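# Slide a drive sled into the rack's empty bay

## Task

Pick up a drive sled from the shelf and push it into the one empty bay of the rack, so that its front face is level with the fronts of the neighbouring drives and it is oriented the same way up as they are; then open the gripper and pull the arm away. The sled must stay seated by itself afterwards, since a sled that only the robot is holding in place does not count.

## Robot and tools

ROBOT. Two arms, left_arm and right_arm, each with six revolute joints (waist, shoulder, elbow, wrist pitch, wrist yaw, wrist roll) and a parallel two-finger gripper driven by a single number. Left_arm is the robot's own left, on the +y side. Base positions in the scene frame: left_arm (+0.143, +0.306, +1.773) m, right_arm (+0.143, -0.306, +1.773) m; the arms hang from above.

FRAMES. Reported gripper poses use one scene frame: origin on the floor at the centre of the robot's foot, +z up, +x straight ahead of the robot, +y to the robot's left. Only the floor height (z = 0) is known for certain. end_effector_position is the point between the finger pads, roughly 1 cm short of the tips. The fingers extend along the gripper's +z axis and close along its y axis. Printed hand positions can be somewhat off, more so when the arm is stretched out, and equal joint angles on the two arms do not give mirrored poses.

ROW FORMAT. Every motion command is a row of 14 numbers, one list covering both arms: left_arm's six joint values then its opening, followed by right_arm's six joint values then its opening. Joint values are scaled offsets in [-1, 1], not positions. Multiply by 1.264 (waist), 1.32 (shoulder), 1.276 (elbow), 1.83 (wrist pitch), 1.686 (wrist yaw) or 2.022 (wrist roll) to get radians. The opening is absolute: +1 fully open, -1 closed. An optional 12 extra numbers from 0 to 1 scale each joint's stiffness (left six, then right six) and stay in force until changed.

execute_actions(actions): a list of up to 15 actions; each action is a table of up to 15 rows, one row per 1/30 s step, and a short table repeats its last row to fill 15 steps. Joint values in every row are offsets from the joint angles at the start of that action (for the first action, the angles in the latest reported state). An empty list just returns the current state and images. Joint ranges in radians: waist -2.880 to 2.880, shoulder 0.000 to 3.142, elbow 0.000 to 3.019, wrist pitch -1.693 to 1.571, wrist yaw -1.571 to 1.571, wrist roll -2.094 to 2.094. Asking for more than 0.019 rad beyond a range end rejects that action for both arms; a malformed or out-of-range first action rejects the whole call. True ends may differ by up to 0.019 rad; a joint pushed to its end produces "joint sent to its limit".

move(target, speed, blocking): target is one 14-number row whose offsets count from the Joint positions of the latest result showing them. All joints follow paths that finish together, so the hand traces a curve. speed (0.01 to 2 rad/s, default 0.5) caps the fastest joint. Paths last 0.5 to 10 s and ignore obstacles and the other arm. With blocking=false the call returns after 0.5 s; use wait(0) to check, and send no rows or moves until its end is shown, or call stop. The extra "move:" line reports the ending (done, off_target, moving, held, fault), limits=held or limits=none, and each arm's joint farthest from its target.

wait(seconds): 0 to 10; the arms keep their last command. stop(): brakes a running move (needs room; fingers continue). zoom_image(camera, region): region [x0, y0, x1, y1] in pixels, up to 504 by 504, from cam_head_left or cam_head_right (896x504) or cam_left_wrist or cam_right_wrist (616x616). read_manual(section) only gives licence text. finished_scene(scene) ends the current scene by its number and cannot be undone.

RESULTS. Each result gives both grippers' pose (position in m, quat_wxyz), Joint positions and Joint velocities per arm (six joints in rad and rad/s, then finger gap in m, 0.094 open), Joint targets (what joints are being driven toward now), grip_measured on the command scale, joint torques (offset and noisy), and images. "joint command not followed" means a clearance check altered targets. MOTOR HOT warns near overheating; OVER-TEMPERATURE FAULT or FAULT means an arm stopped and dropped.

MOTION LIMITS. Each step a joint target may lead its measured angle by at most 0.264 (waist), 0.32 (shoulder), 0.276 (elbow), 0.33 (wrist pitch), 0.186 (wrist yaw), 0.522 (wrist roll) rad, and targets that would carry the hand more than 70 mm are scaled back; large motions take several actions, and leftovers must be recommanded. Arms sag under zero offsets: in the first call of a reply, command back to the wanted angles, then zeros.

GRIPPING. To hold the sled command an opening below grip_measured, about 0.03 lower for a firm grip. Pads push roughly 50 to 62 N; readings may be off by about 1 mm. The held part may get brief tugs.

CAUTIONS. Move slowly near contact; faster moves and targets far past contact push harder. Avoid collisions between arms, dropping the sled, slamming it into the bay, or knocking anything off the work area. The robot keeps its last command while you compose a reply. Release and retract before ending, and confirm the sled sits flush on its own.

Each tool is called after "Call:" by a JSON object that holds its "fn" and its "kwargs", one argument or row to a line.

## Session

Call:
{"fn": "execute_actions", "kwargs": {
  "actions": []
}}

Scene clock: 0.00 s.
left_arm: end_effector_position=(+0.6275, +0.1955, +1.3943) grip_measured=+1.000 end_effector_quat_wxyz=(-0.070, -0.423, +0.816, -0.387) | right_arm: end_effector_position=(+0.7957, +0.0011, +1.2823) grip_measured=+1.000 end_effector_quat_wxyz=(-0.099, +0.437, +0.816, +0.366)
Joint positions: left_arm=[ 1.193  0.949  0.792  0.128  0.43  -0.706  0.094] | right_arm=[ 2.293  1.542  1.597 -0.132 -0.058  0.761  0.094]
Joint velocities: left_arm=[ 0.005 -0.015 -0.017 -0.007  0.037 -0.022  0.   ] | right_arm=[ 0.005 -0.015  0.002 -0.002  0.007 -0.051  0.   ]
Joint torques (N m, as the arm reports them, + toward a larger angle): no reading
Joint targets: left_arm=[1.192 0.942 0.790 0.129 0.431 -0.706] | right_arm=[2.297 1.536 1.600 -0.131 -0.058 0.761]
Joint stiffness scale: left_arm=[1. 1. 1. 1. 1. 1.] | right_arm=[1. 1. 1. 1. 1. 1.]

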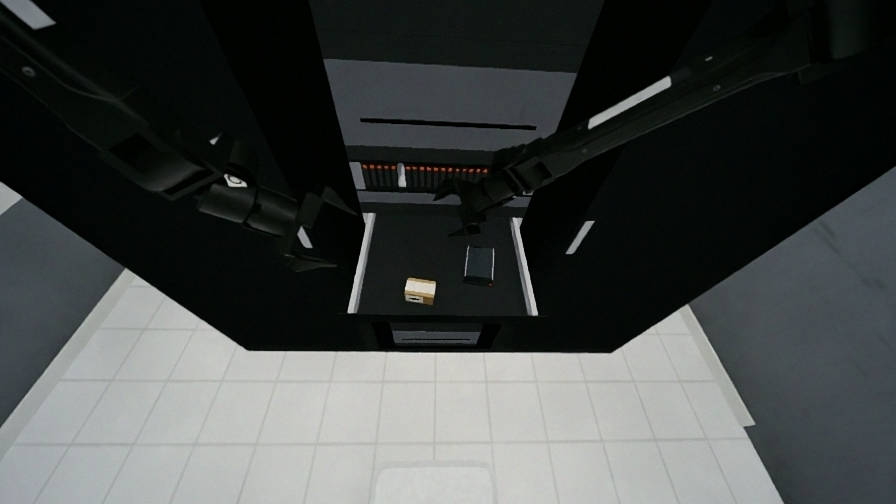

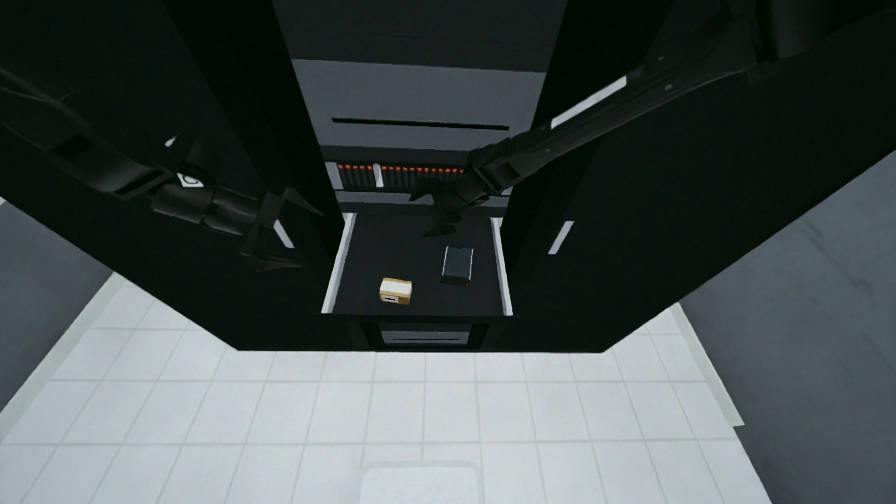

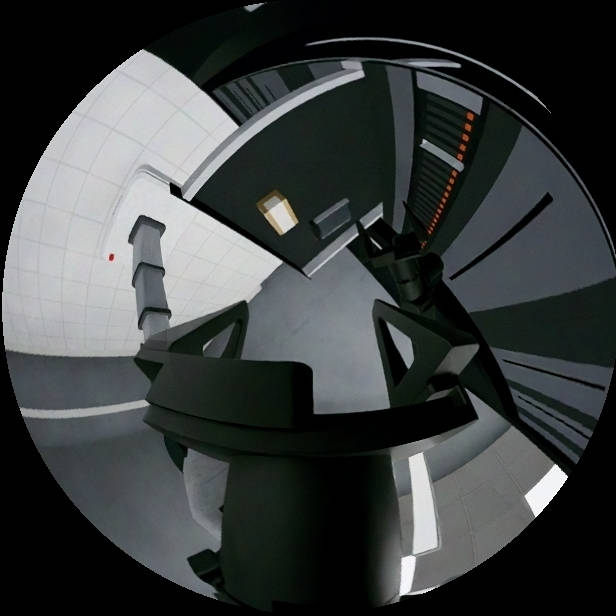

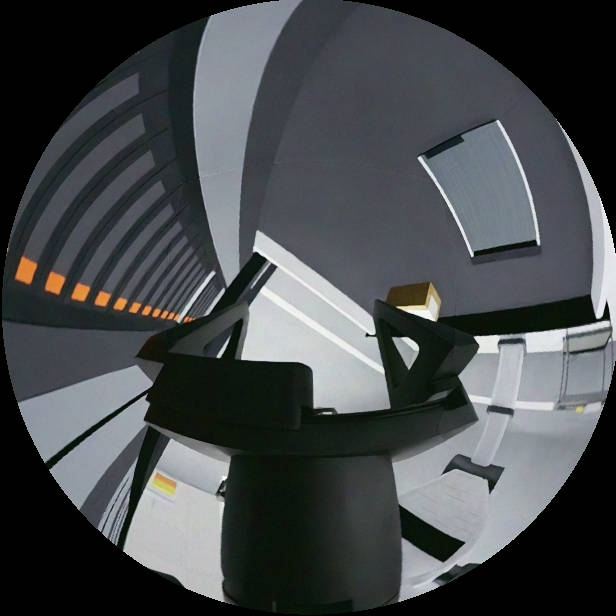

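Call:
{"fn": "move", "kwargs": {
  "target": [0,0,0,0,0,0,1,-0.6,-0.7,-0.8,0,0,0,1],
  "speed": 1
}}

Call:
{"fn": "move", "kwargs": {
  "target": [-0.373,0.902,0.719,0.591,-0.522,0.728,1,0,0,0,0,0,0,1],
  "speed": 0.8
}}

Scene clock: 22.80 s.
left_arm: end_effector_position=(+0.6275, +0.1955, +1.3943) grip_measured=+1.000 end_effector_quat_wxyz=(-0.070, -0.423, +0.816, -0.387) | right_arm: end_effector_position=(+0.4948, -0.4099, +1.4174) grip_measured=+1.000 end_effector_quat_wxyz=(-0.060, +0.498, +0.865, -0.004)
Joint positions: left_arm=[ 1.193  0.949  0.792  0.128  0.43  -0.706  0.094] | right_arm=[ 1.534  0.623  0.574 -0.132 -0.058  0.761  0.094]
Joint velocities: left_arm=[-0.015  0.005 -0.012 -0.002  0.051 -0.007  0.   ] | right_arm=[-0.015  0.005  0.002 -0.012 -0.066 -0.066  0.   ]
Joint torques (N m, as the arm reports them, + toward a larger angle): left_arm=[ -2.24 -14.17  -0.54   0.58   0.44   0.1 ] | right_arm=[ -1.19 -13.35   0.35  -0.21   0.01   0.08]
Joint targets: left_arm=[1.193 0.949 0.792 0.128 0.430 -0.706] | right_arm=[1.534 0.618 0.576 -0.132 -0.058 0.761]
Joint stiffness scale: left_arm=[1. 1. 1. 1. 1. 1.] | right_arm=[1. 1. 1. 1. 1. 1.]
move: done; limits=none; left_arm: farthest joint: the waist, 0.000 radians from its target (0.000 radians at the start); right_arm: farthest joint: the shoulder, 0.005 radians from its target (0.924 radians at the start)

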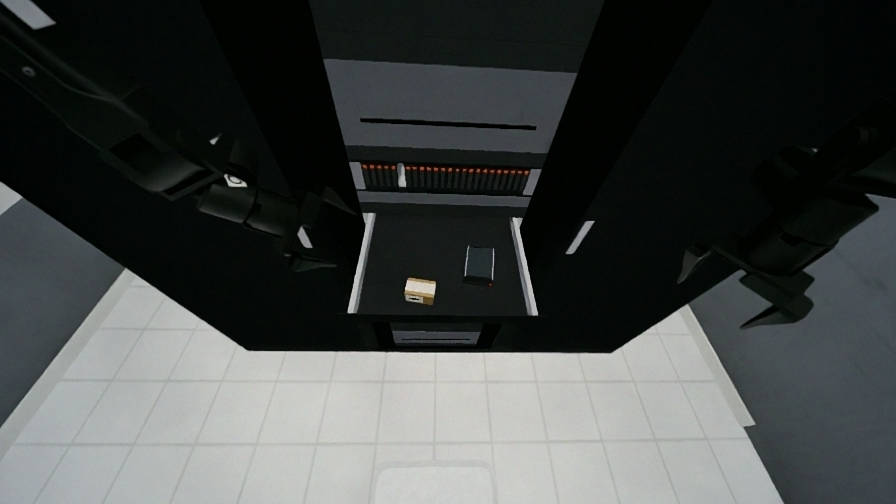

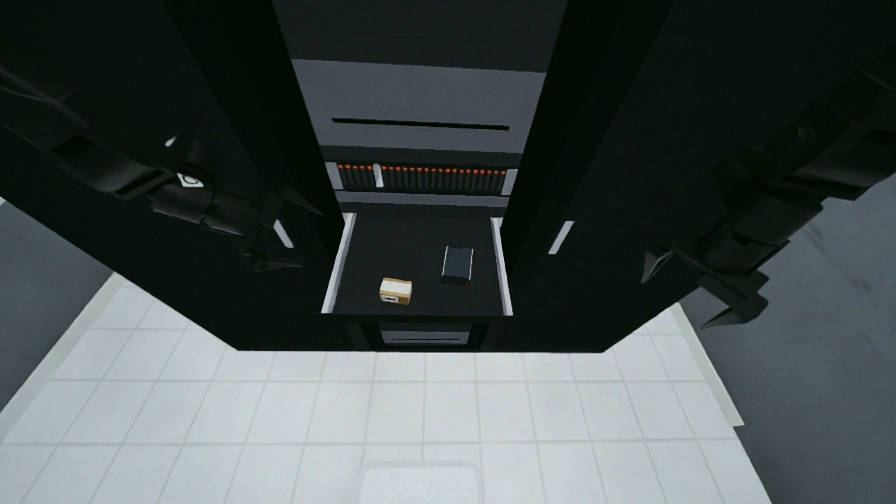

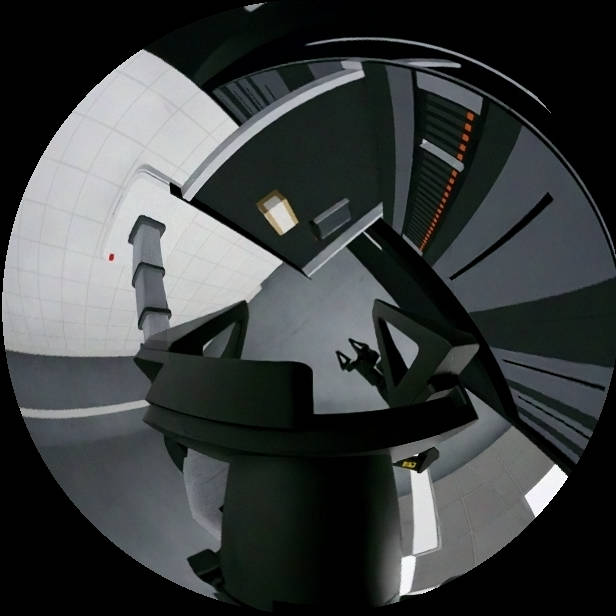

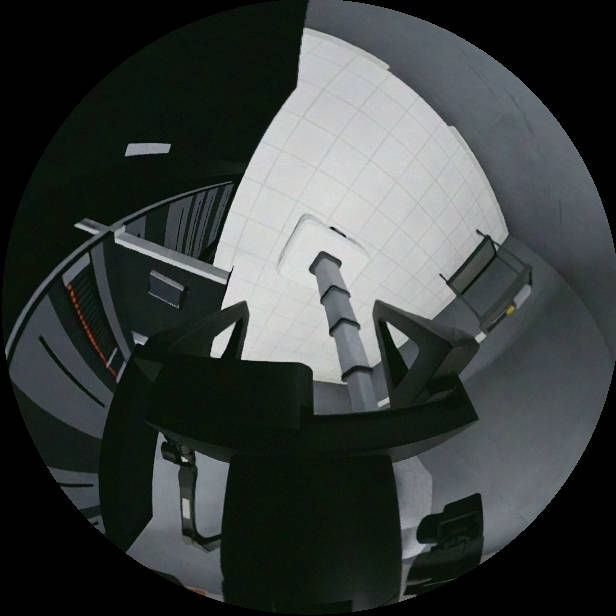

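Scene clock: 25.53 s.
left_arm: end_effector_position=(+0.7130, -0.0977, +1.2086) grip_measured=+1.000 end_effector_quat_wxyz=(+0.371, +0.005, +0.928, -0.004) | right_arm: end_effector_position=(+0.4948, -0.4099, +1.4174) grip_measured=+1.000 end_effector_quat_wxyz=(-0.060, +0.498, +0.865, -0.004)
Joint positions: left_arm=[ 0.734  2.15   1.708  1.193 -0.449  0.752  0.094] | right_arm=[ 1.534  0.623  0.574 -0.132 -0.058  0.761  0.094]
Joint velocities: left_arm=[ 0.015 -0.015 -0.032 -0.002  0.051 -0.022  0.   ] | right_arm=[-0.005 -0.015 -0.002 -0.007  0.007  0.037  0.   ]
Joint torques (N m, as the arm reports them, + toward a larger angle): left_arm=[-15.22  -9.82  -1.02   2.02   0.3    0.19] | right_arm=[ -1.31 -12.89   0.16  -0.19   0.     0.08]
Joint targets: left_arm=[0.722 2.139 1.710 1.209 -0.450 0.766] | right_arm=[1.534 0.623 0.574 -0.132 -0.058 0.761]
Joint stiffness scale: left_arm=[1. 1. 1. 1. 1. 1.] | right_arm=[1. 1. 1. 1. 1. 1.]
move: done; limits=none; left_arm: farthest joint: the wrist pitch, 0.017 radians from its target (1.082 radians at the start); right_arm: farthest joint: the waist, 0.000 radians from its target (0.000 radians at the start)

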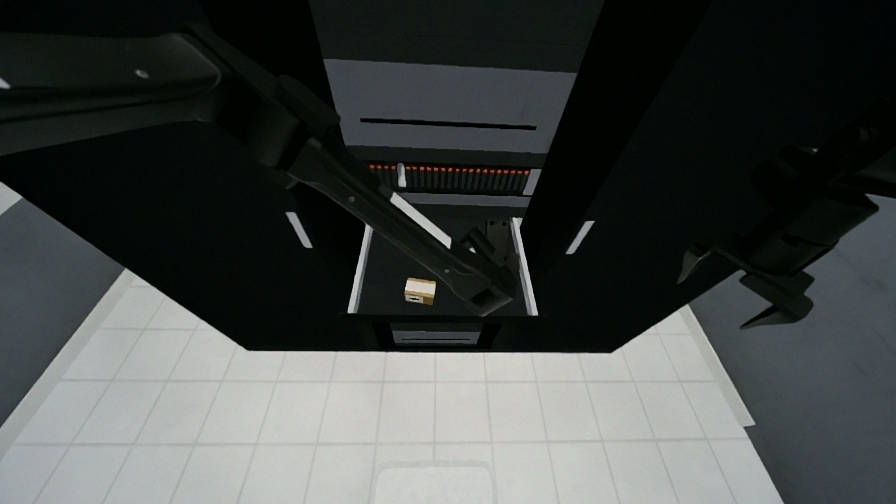

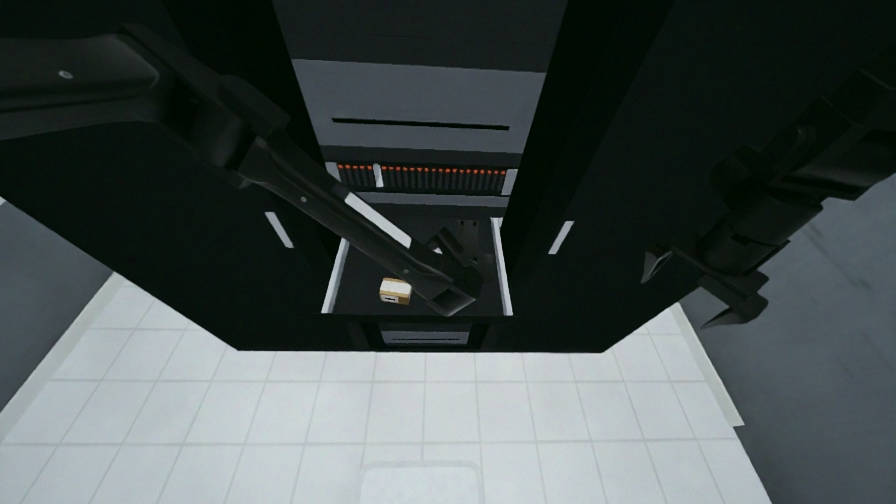

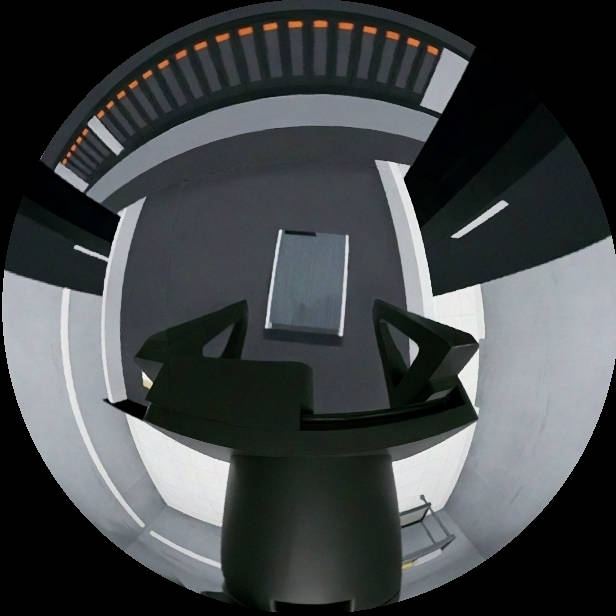

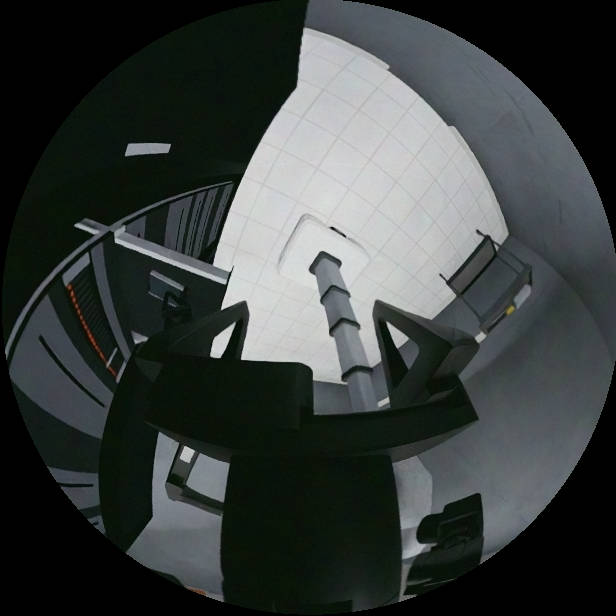

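Call:
{"fn": "move", "kwargs": {
  "target": [0.07,0.096,0.157,0.016,0.15,0.014,1,0,0,0,0,0,0,1],
  "speed": 0.2
}}

Scene clock: 33.20 s.
left_arm: end_effector_position=(+0.7397, -0.0943, +1.1699) grip_measured=+1.000 end_effector_quat_wxyz=(+0.467, +0.036, +0.883, -0.027) | right_arm: end_effector_position=(+0.4948, -0.4099, +1.4174) grip_measured=+1.000 end_effector_quat_wxyz=(-0.060, +0.498, +0.865, -0.004)
Joint positions: left_arm=[ 0.816  2.261  1.904  1.203 -0.198  0.767  0.094] | right_arm=[ 1.534  0.623  0.574 -0.132 -0.058  0.761  0.094]
Joint velocities: left_arm=[-0.005 -0.015  0.007 -0.012 -0.081 -0.007  0.   ] | right_arm=[ 0.005  0.005 -0.007 -0.002  0.022  0.007  0.   ]
Joint torques (N m, as the arm reports them, + toward a larger angle): left_arm=[-13.6   -8.08  -0.33   2.3    0.51   0.2 ] | right_arm=[ -1.36 -13.     0.13  -0.26   0.     0.09]
Joint targets: left_arm=[0.823 2.277 1.908 1.222 -0.196 0.780] | right_arm=[1.534 0.623 0.574 -0.132 -0.058 0.761]
Joint stiffness scale: left_arm=[1. 1. 1. 1. 1. 1.] | right_arm=[1. 1. 1. 1. 1. 1.]
move: done; limits=none; left_arm: farthest joint: the wrist pitch, 0.019 radians from its target (0.030 radians at the start); right_arm: farthest joint: the waist, 0.000 radians from its target (0.000 radians at the start)

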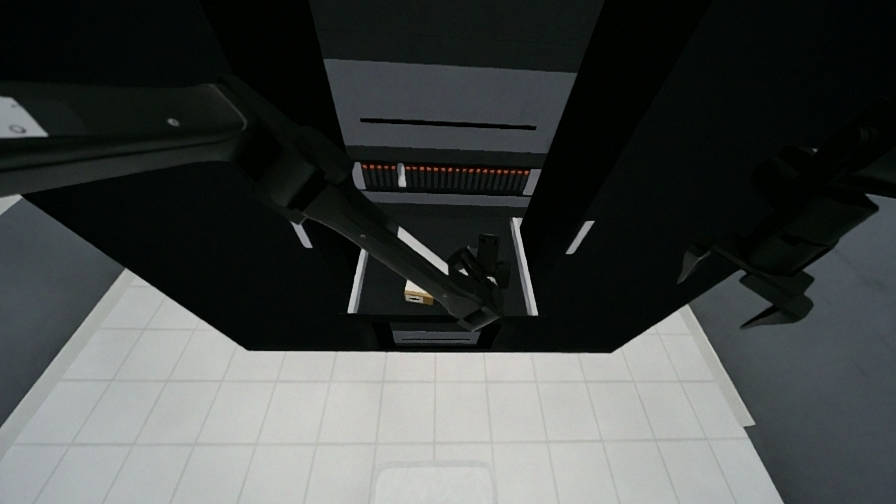

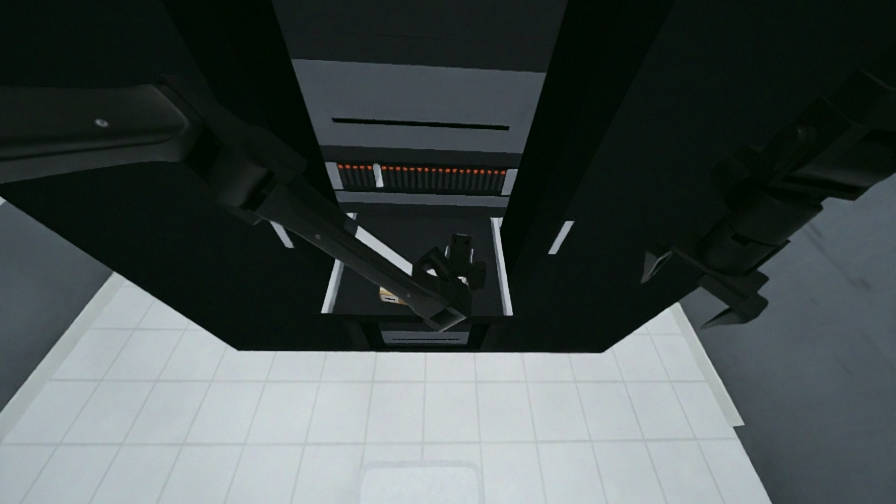

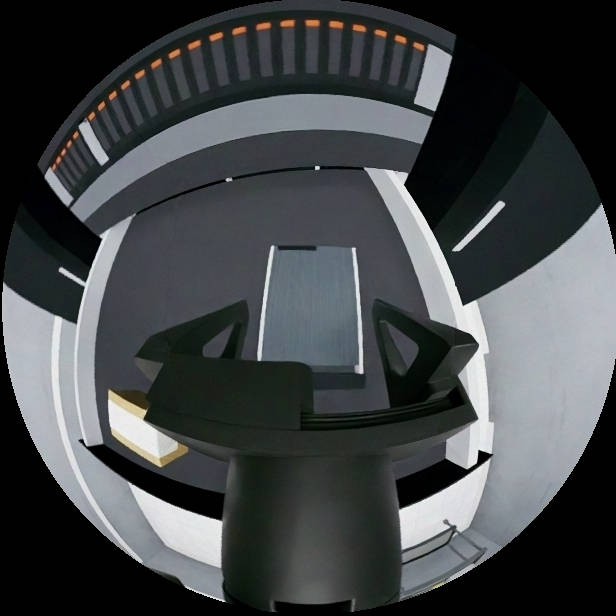

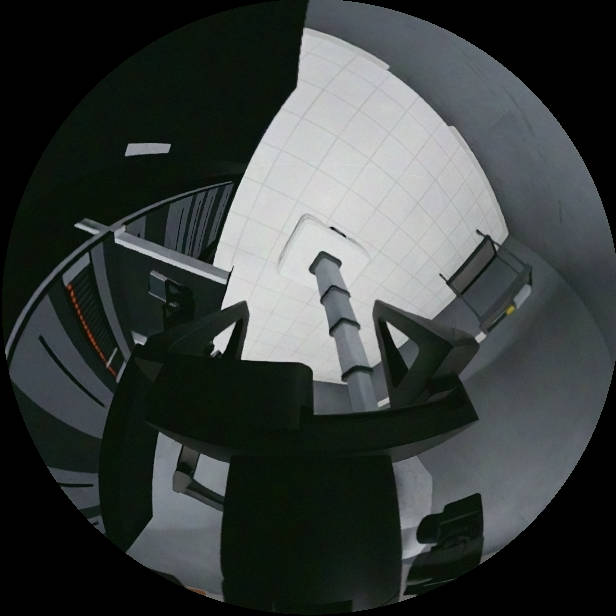

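Call:
{"fn": "move", "kwargs": {
  "target": [0.025,0.045,0.035,-0.006,0.004,0.005,1,0,0,0,0,0,0,1],
  "speed": 0.08
}}

Call:
{"fn": "move", "kwargs": {
  "target": [0,0,0,0,0,0,0.5,0,0,0,0,0,0,1]
}}

Scene clock: 36.47 s.
left_arm: end_effector_position=(+0.7306, -0.0945, +1.1554) grip_measured=+1.000 end_effector_quat_wxyz=(+0.469, +0.040, +0.882, -0.024) | right_arm: end_effector_position=(+0.4948, -0.4099, +1.4174) grip_measured=+1.000 end_effector_quat_wxyz=(-0.060, +0.498, +0.865, -0.004)
Joint positions: left_arm=[ 0.831  2.299  1.943  1.204 -0.186  0.767  0.094] | right_arm=[ 1.534  0.623  0.574 -0.132 -0.058  0.761  0.094]
Joint velocities: left_arm=[-0.015  0.005 -0.007  0.007  0.007  0.037  0.   ] | right_arm=[-0.005 -0.015 -0.007 -0.002  0.007  0.007  0.   ]
Joint torques (N m, as the arm reports them, + toward a larger angle): left_arm=[-12.7   -6.96  -0.05   1.09   0.19   0.16] | right_arm=[ -1.55 -12.96   0.16  -0.29  -0.01   0.08]
Joint targets: left_arm=[0.847 2.320 1.948 1.192 -0.192 0.777] | right_arm=[1.534 0.623 0.574 -0.132 -0.058 0.761]
Joint stiffness scale: left_arm=[1. 1. 1. 1. 1. 1.] | right_arm=[1. 1. 1. 1. 1. 1.]
move: off_target (left_arm); limits=none; left_arm: farthest joint: the shoulder, 0.022 radians from its target (0.059 radians at the start); right_arm: farthest joint: the waist, 0.000 radians from its target (0.000 radians at the start)

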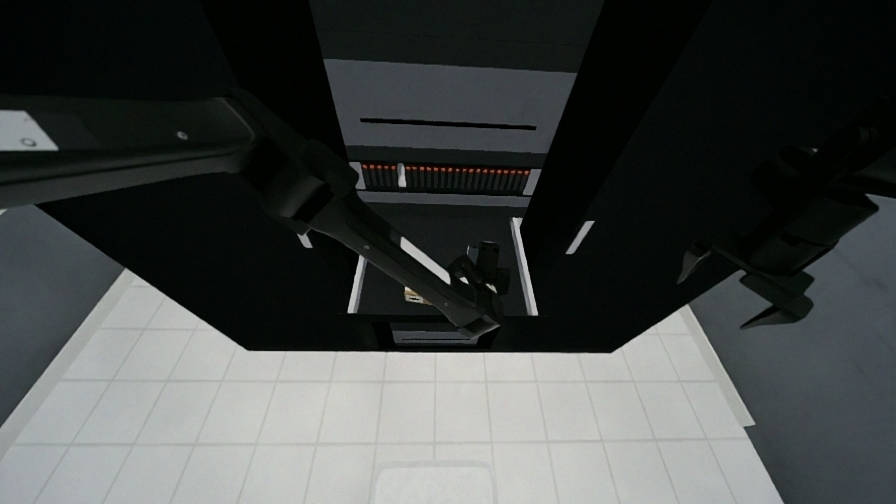

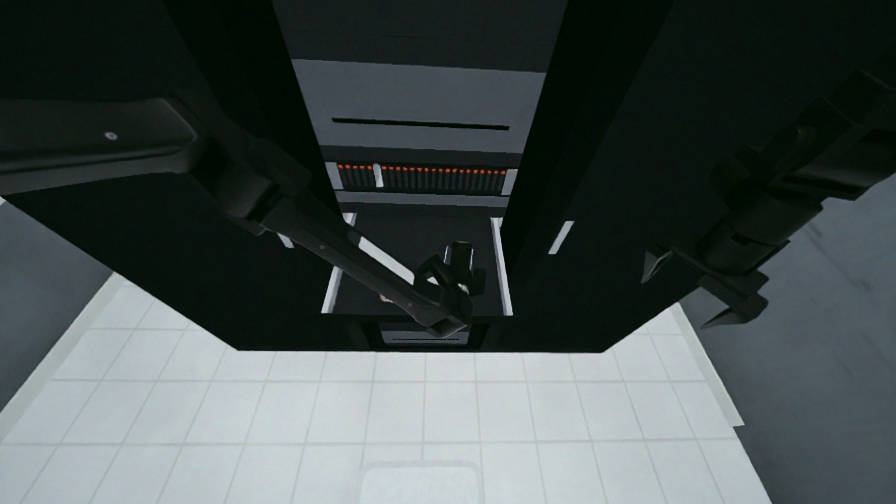

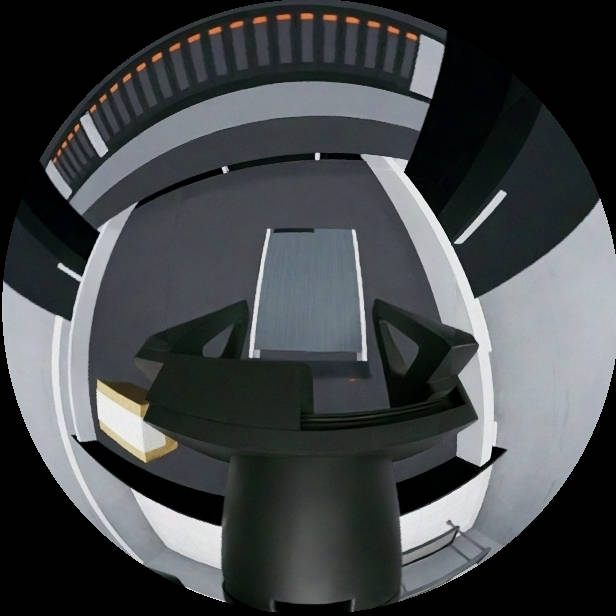

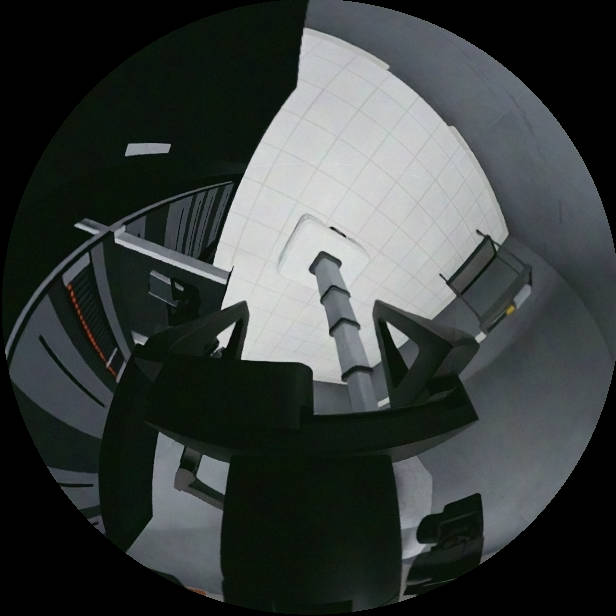

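Scene clock: 36.97 s.
left_arm: end_effector_position=(+0.7307, -0.0949, +1.1557) grip_measured=+0.570 end_effector_quat_wxyz=(+0.470, +0.040, +0.881, -0.025) | right_arm: end_effector_position=(+0.4948, -0.4099, +1.4174) grip_measured=+1.000 end_effector_quat_wxyz=(-0.060, +0.498, +0.865, -0.004)
Joint positions: left_arm=[ 0.831  2.299  1.943  1.204 -0.183  0.767  0.074] | right_arm=[ 1.534  0.623  0.574 -0.132 -0.058  0.761  0.094]
Joint velocities: left_arm=[-0.005  0.005 -0.002 -0.012  0.037 -0.007 -0.   ] | right_arm=[-0.015 -0.005 -0.007  0.007 -0.066  0.037  0.   ]
Joint torques (N m, as the arm reports them, + toward a larger angle): left_arm=[-13.75  -9.04  -0.66   1.54   0.33   0.04] | right_arm=[ -1.35 -12.89   0.18  -0.25  -0.02   0.08]
Joint targets: left_arm=[0.831 2.299 1.943 1.204 -0.186 0.767] | right_arm=[1.534 0.623 0.574 -0.132 -0.058 0.761]
Joint stiffness scale: left_arm=[1. 1. 1. 1. 1. 1.] | right_arm=[1. 1. 1. 1. 1. 1.]
move: done; limits=none; left_arm: farthest joint: the wrist yaw, 0.003 radians from its target (0.000 radians at the start); right_arm: farthest joint: the waist, 0.000 radians from its target (0.000 radians at the start)

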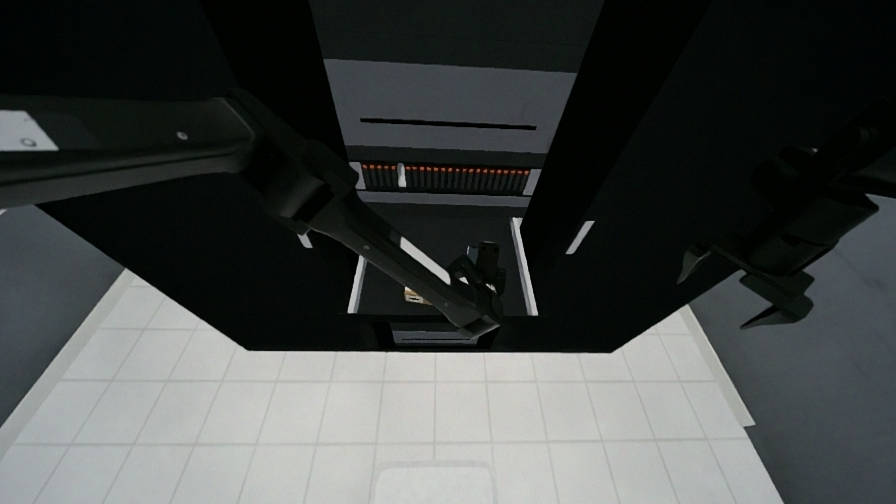

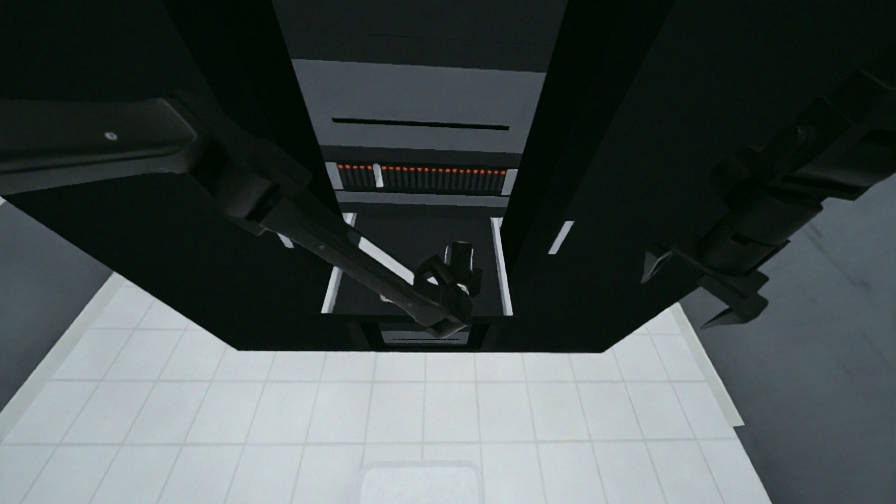

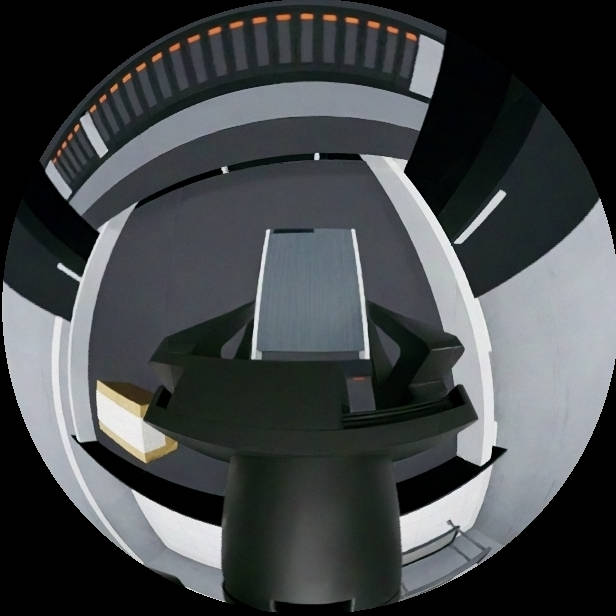

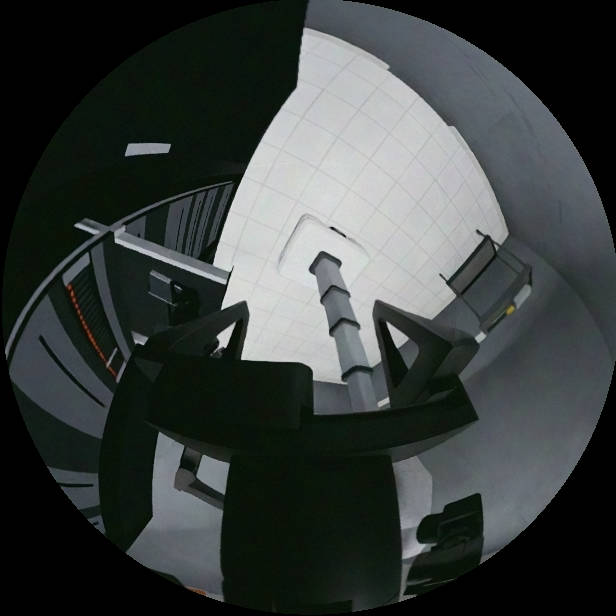

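Call:
{"fn": "move", "kwargs": {
  "target": [-0.07,-0.14,-0.23,0.05,0,0,0.5,0,0,0,0,0,0,1],
  "speed": 0.3
}}

Call:
{"fn": "move", "kwargs": {
  "target": [0.305,-0.29,-0.195,0.08,0.546,-0.864,0.5,0,0,0,0,0,0,1],
  "speed": 0.7
}}

Scene clock: 43.07 s.
left_arm: end_effector_position=(+0.7247, -0.0976, +1.2274) grip_measured=+0.570 end_effector_quat_wxyz=(+0.464, +0.040, +0.883, -0.062) | right_arm: end_effector_position=(+0.4948, -0.4099, +1.4174) grip_measured=+1.000 end_effector_quat_wxyz=(-0.060, +0.498, +0.865, -0.004)
Joint positions: left_arm=[ 0.769  2.134  1.661  1.275 -0.185  0.767  0.074] | right_arm=[ 1.534  0.623  0.574 -0.132 -0.058  0.761  0.094]
Joint velocities: left_arm=[-0.005 -0.015 -0.022  0.002 -0.022  0.022 -0.001] | right_arm=[-0.024  0.005 -0.007  0.002 -0.081 -0.007  0.   ]
Joint torques (N m, as the arm reports them, + toward a larger angle): left_arm=[-15.6  -11.08  -2.49   2.27   0.52   0.05] | right_arm=[ -1.23 -12.88   0.16  -0.31   0.     0.07]
Joint targets: left_arm=[0.743 2.114 1.650 1.296 -0.183 0.767] | right_arm=[1.534 0.623 0.574 -0.132 -0.058 0.761]
Joint stiffness scale: left_arm=[1. 1. 1. 1. 1. 1.] | right_arm=[1. 1. 1. 1. 1. 1.]
move: off_target (left_arm); limits=none; left_arm: farthest joint: the waist, 0.026 radians from its target (0.089 radians at the start); right_arm: farthest joint: the waist, 0.000 radians from its target (0.000 radians at the start)

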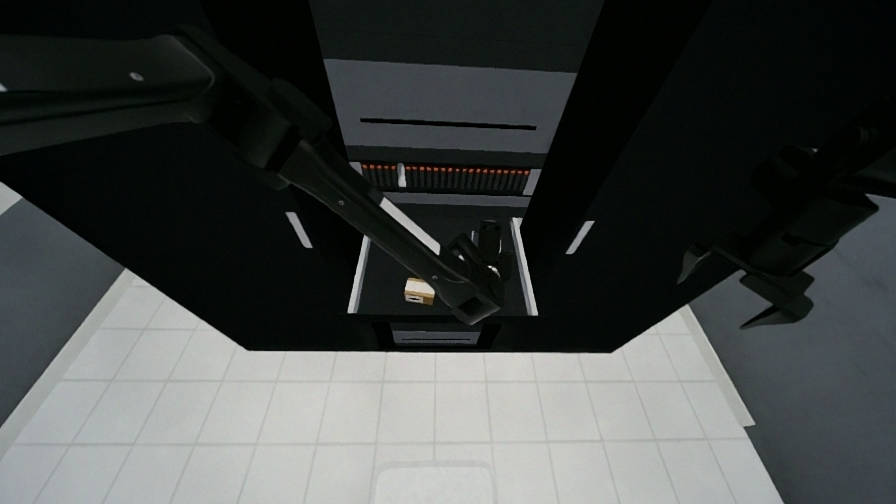

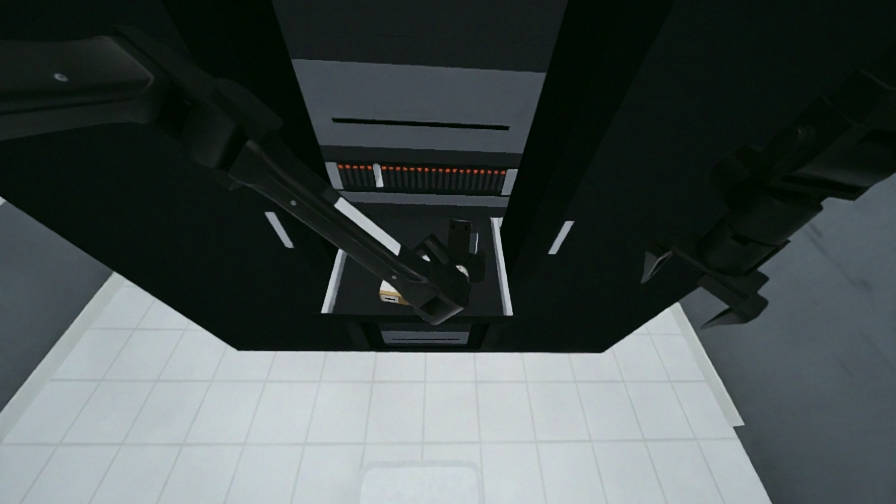

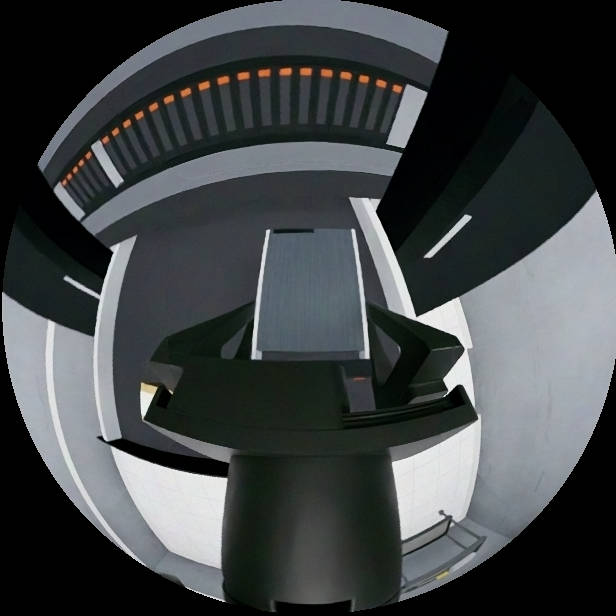

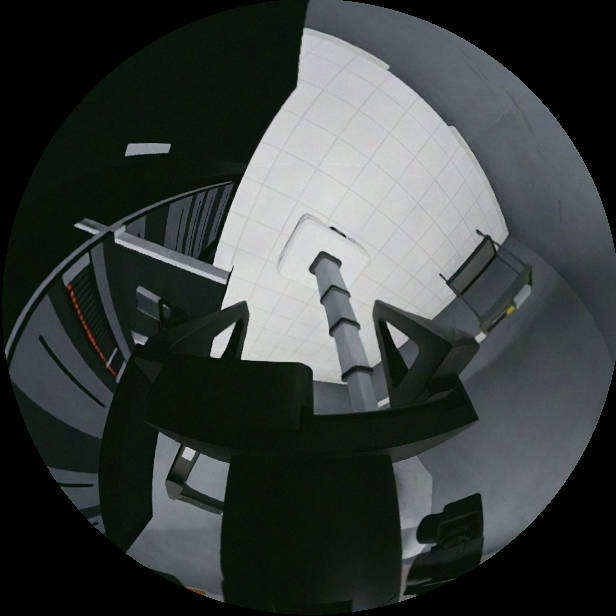

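Scene clock: 46.43 s.
left_arm: end_effector_position=(+0.7773, +0.1119, +1.2782) grip_measured=+0.571 end_effector_quat_wxyz=(+0.322, -0.341, +0.634, -0.614) | right_arm: end_effector_position=(+0.4948, -0.4099, +1.4174) grip_measured=+1.000 end_effector_quat_wxyz=(-0.060, +0.498, +0.865, -0.004)
Joint positions: left_arm=[ 1.154  1.782  1.421  1.397  0.73  -0.968  0.074] | right_arm=[ 1.534  0.623  0.574 -0.132 -0.058  0.761  0.094]
Joint velocities: left_arm=[ 0.005 -0.005  0.012 -0.007 -0.007 -0.037 -0.001] | right_arm=[-0.005 -0.015 -0.007  0.002  0.051  0.022  0.   ]
Joint torques (N m, as the arm reports them, + toward a larger angle): left_arm=[ -6.39 -17.53  -1.94   2.88   0.6    0.01] | right_arm=[ -1.27 -12.76   0.17  -0.3   -0.01   0.08]
Joint targets: left_arm=[1.154 1.751 1.412 1.422 0.735 -0.980] | right_arm=[1.534 0.623 0.574 -0.132 -0.058 0.761]
Joint stiffness scale: left_arm=[1. 1. 1. 1. 1. 1.] | right_arm=[1. 1. 1. 1. 1. 1.]
move: off_target (left_arm); limits=none; left_arm: farthest joint: the shoulder, 0.031 radians from its target (0.383 radians at the start); right_arm: farthest joint: the waist, 0.000 radians from its target (0.000 radians at the start)

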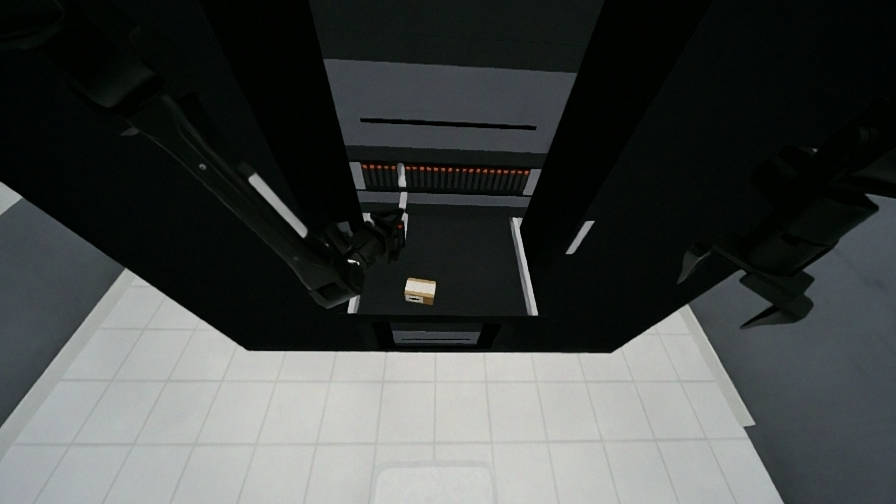

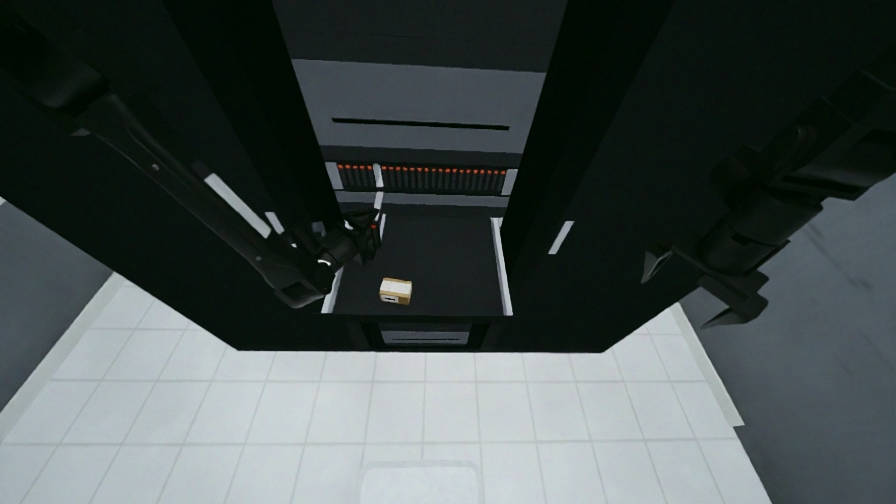

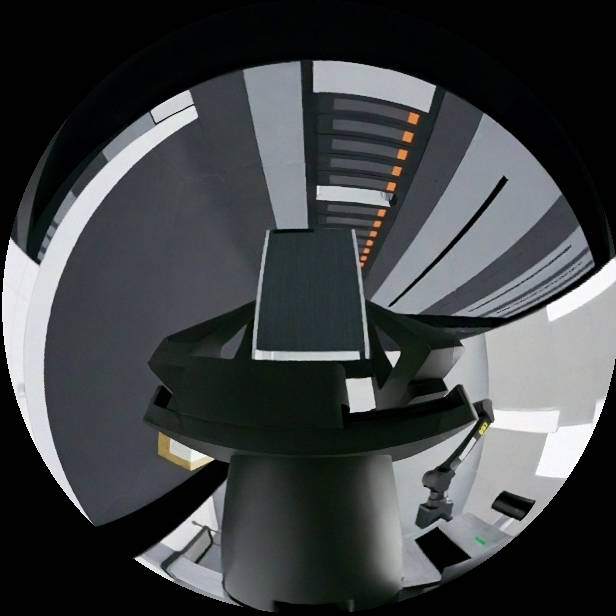

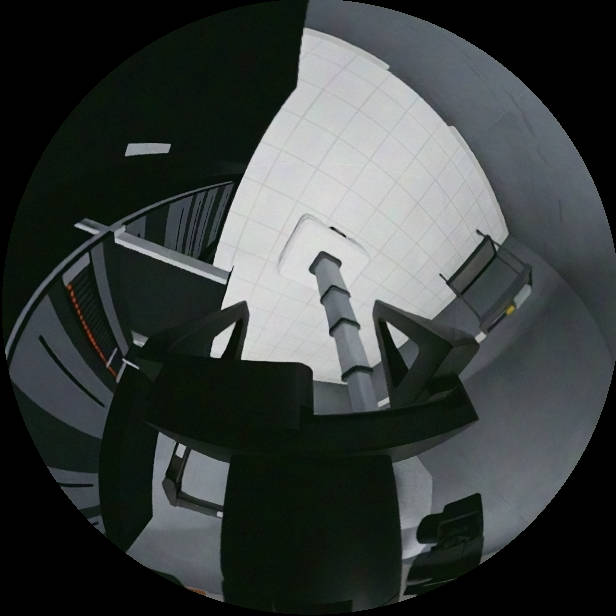

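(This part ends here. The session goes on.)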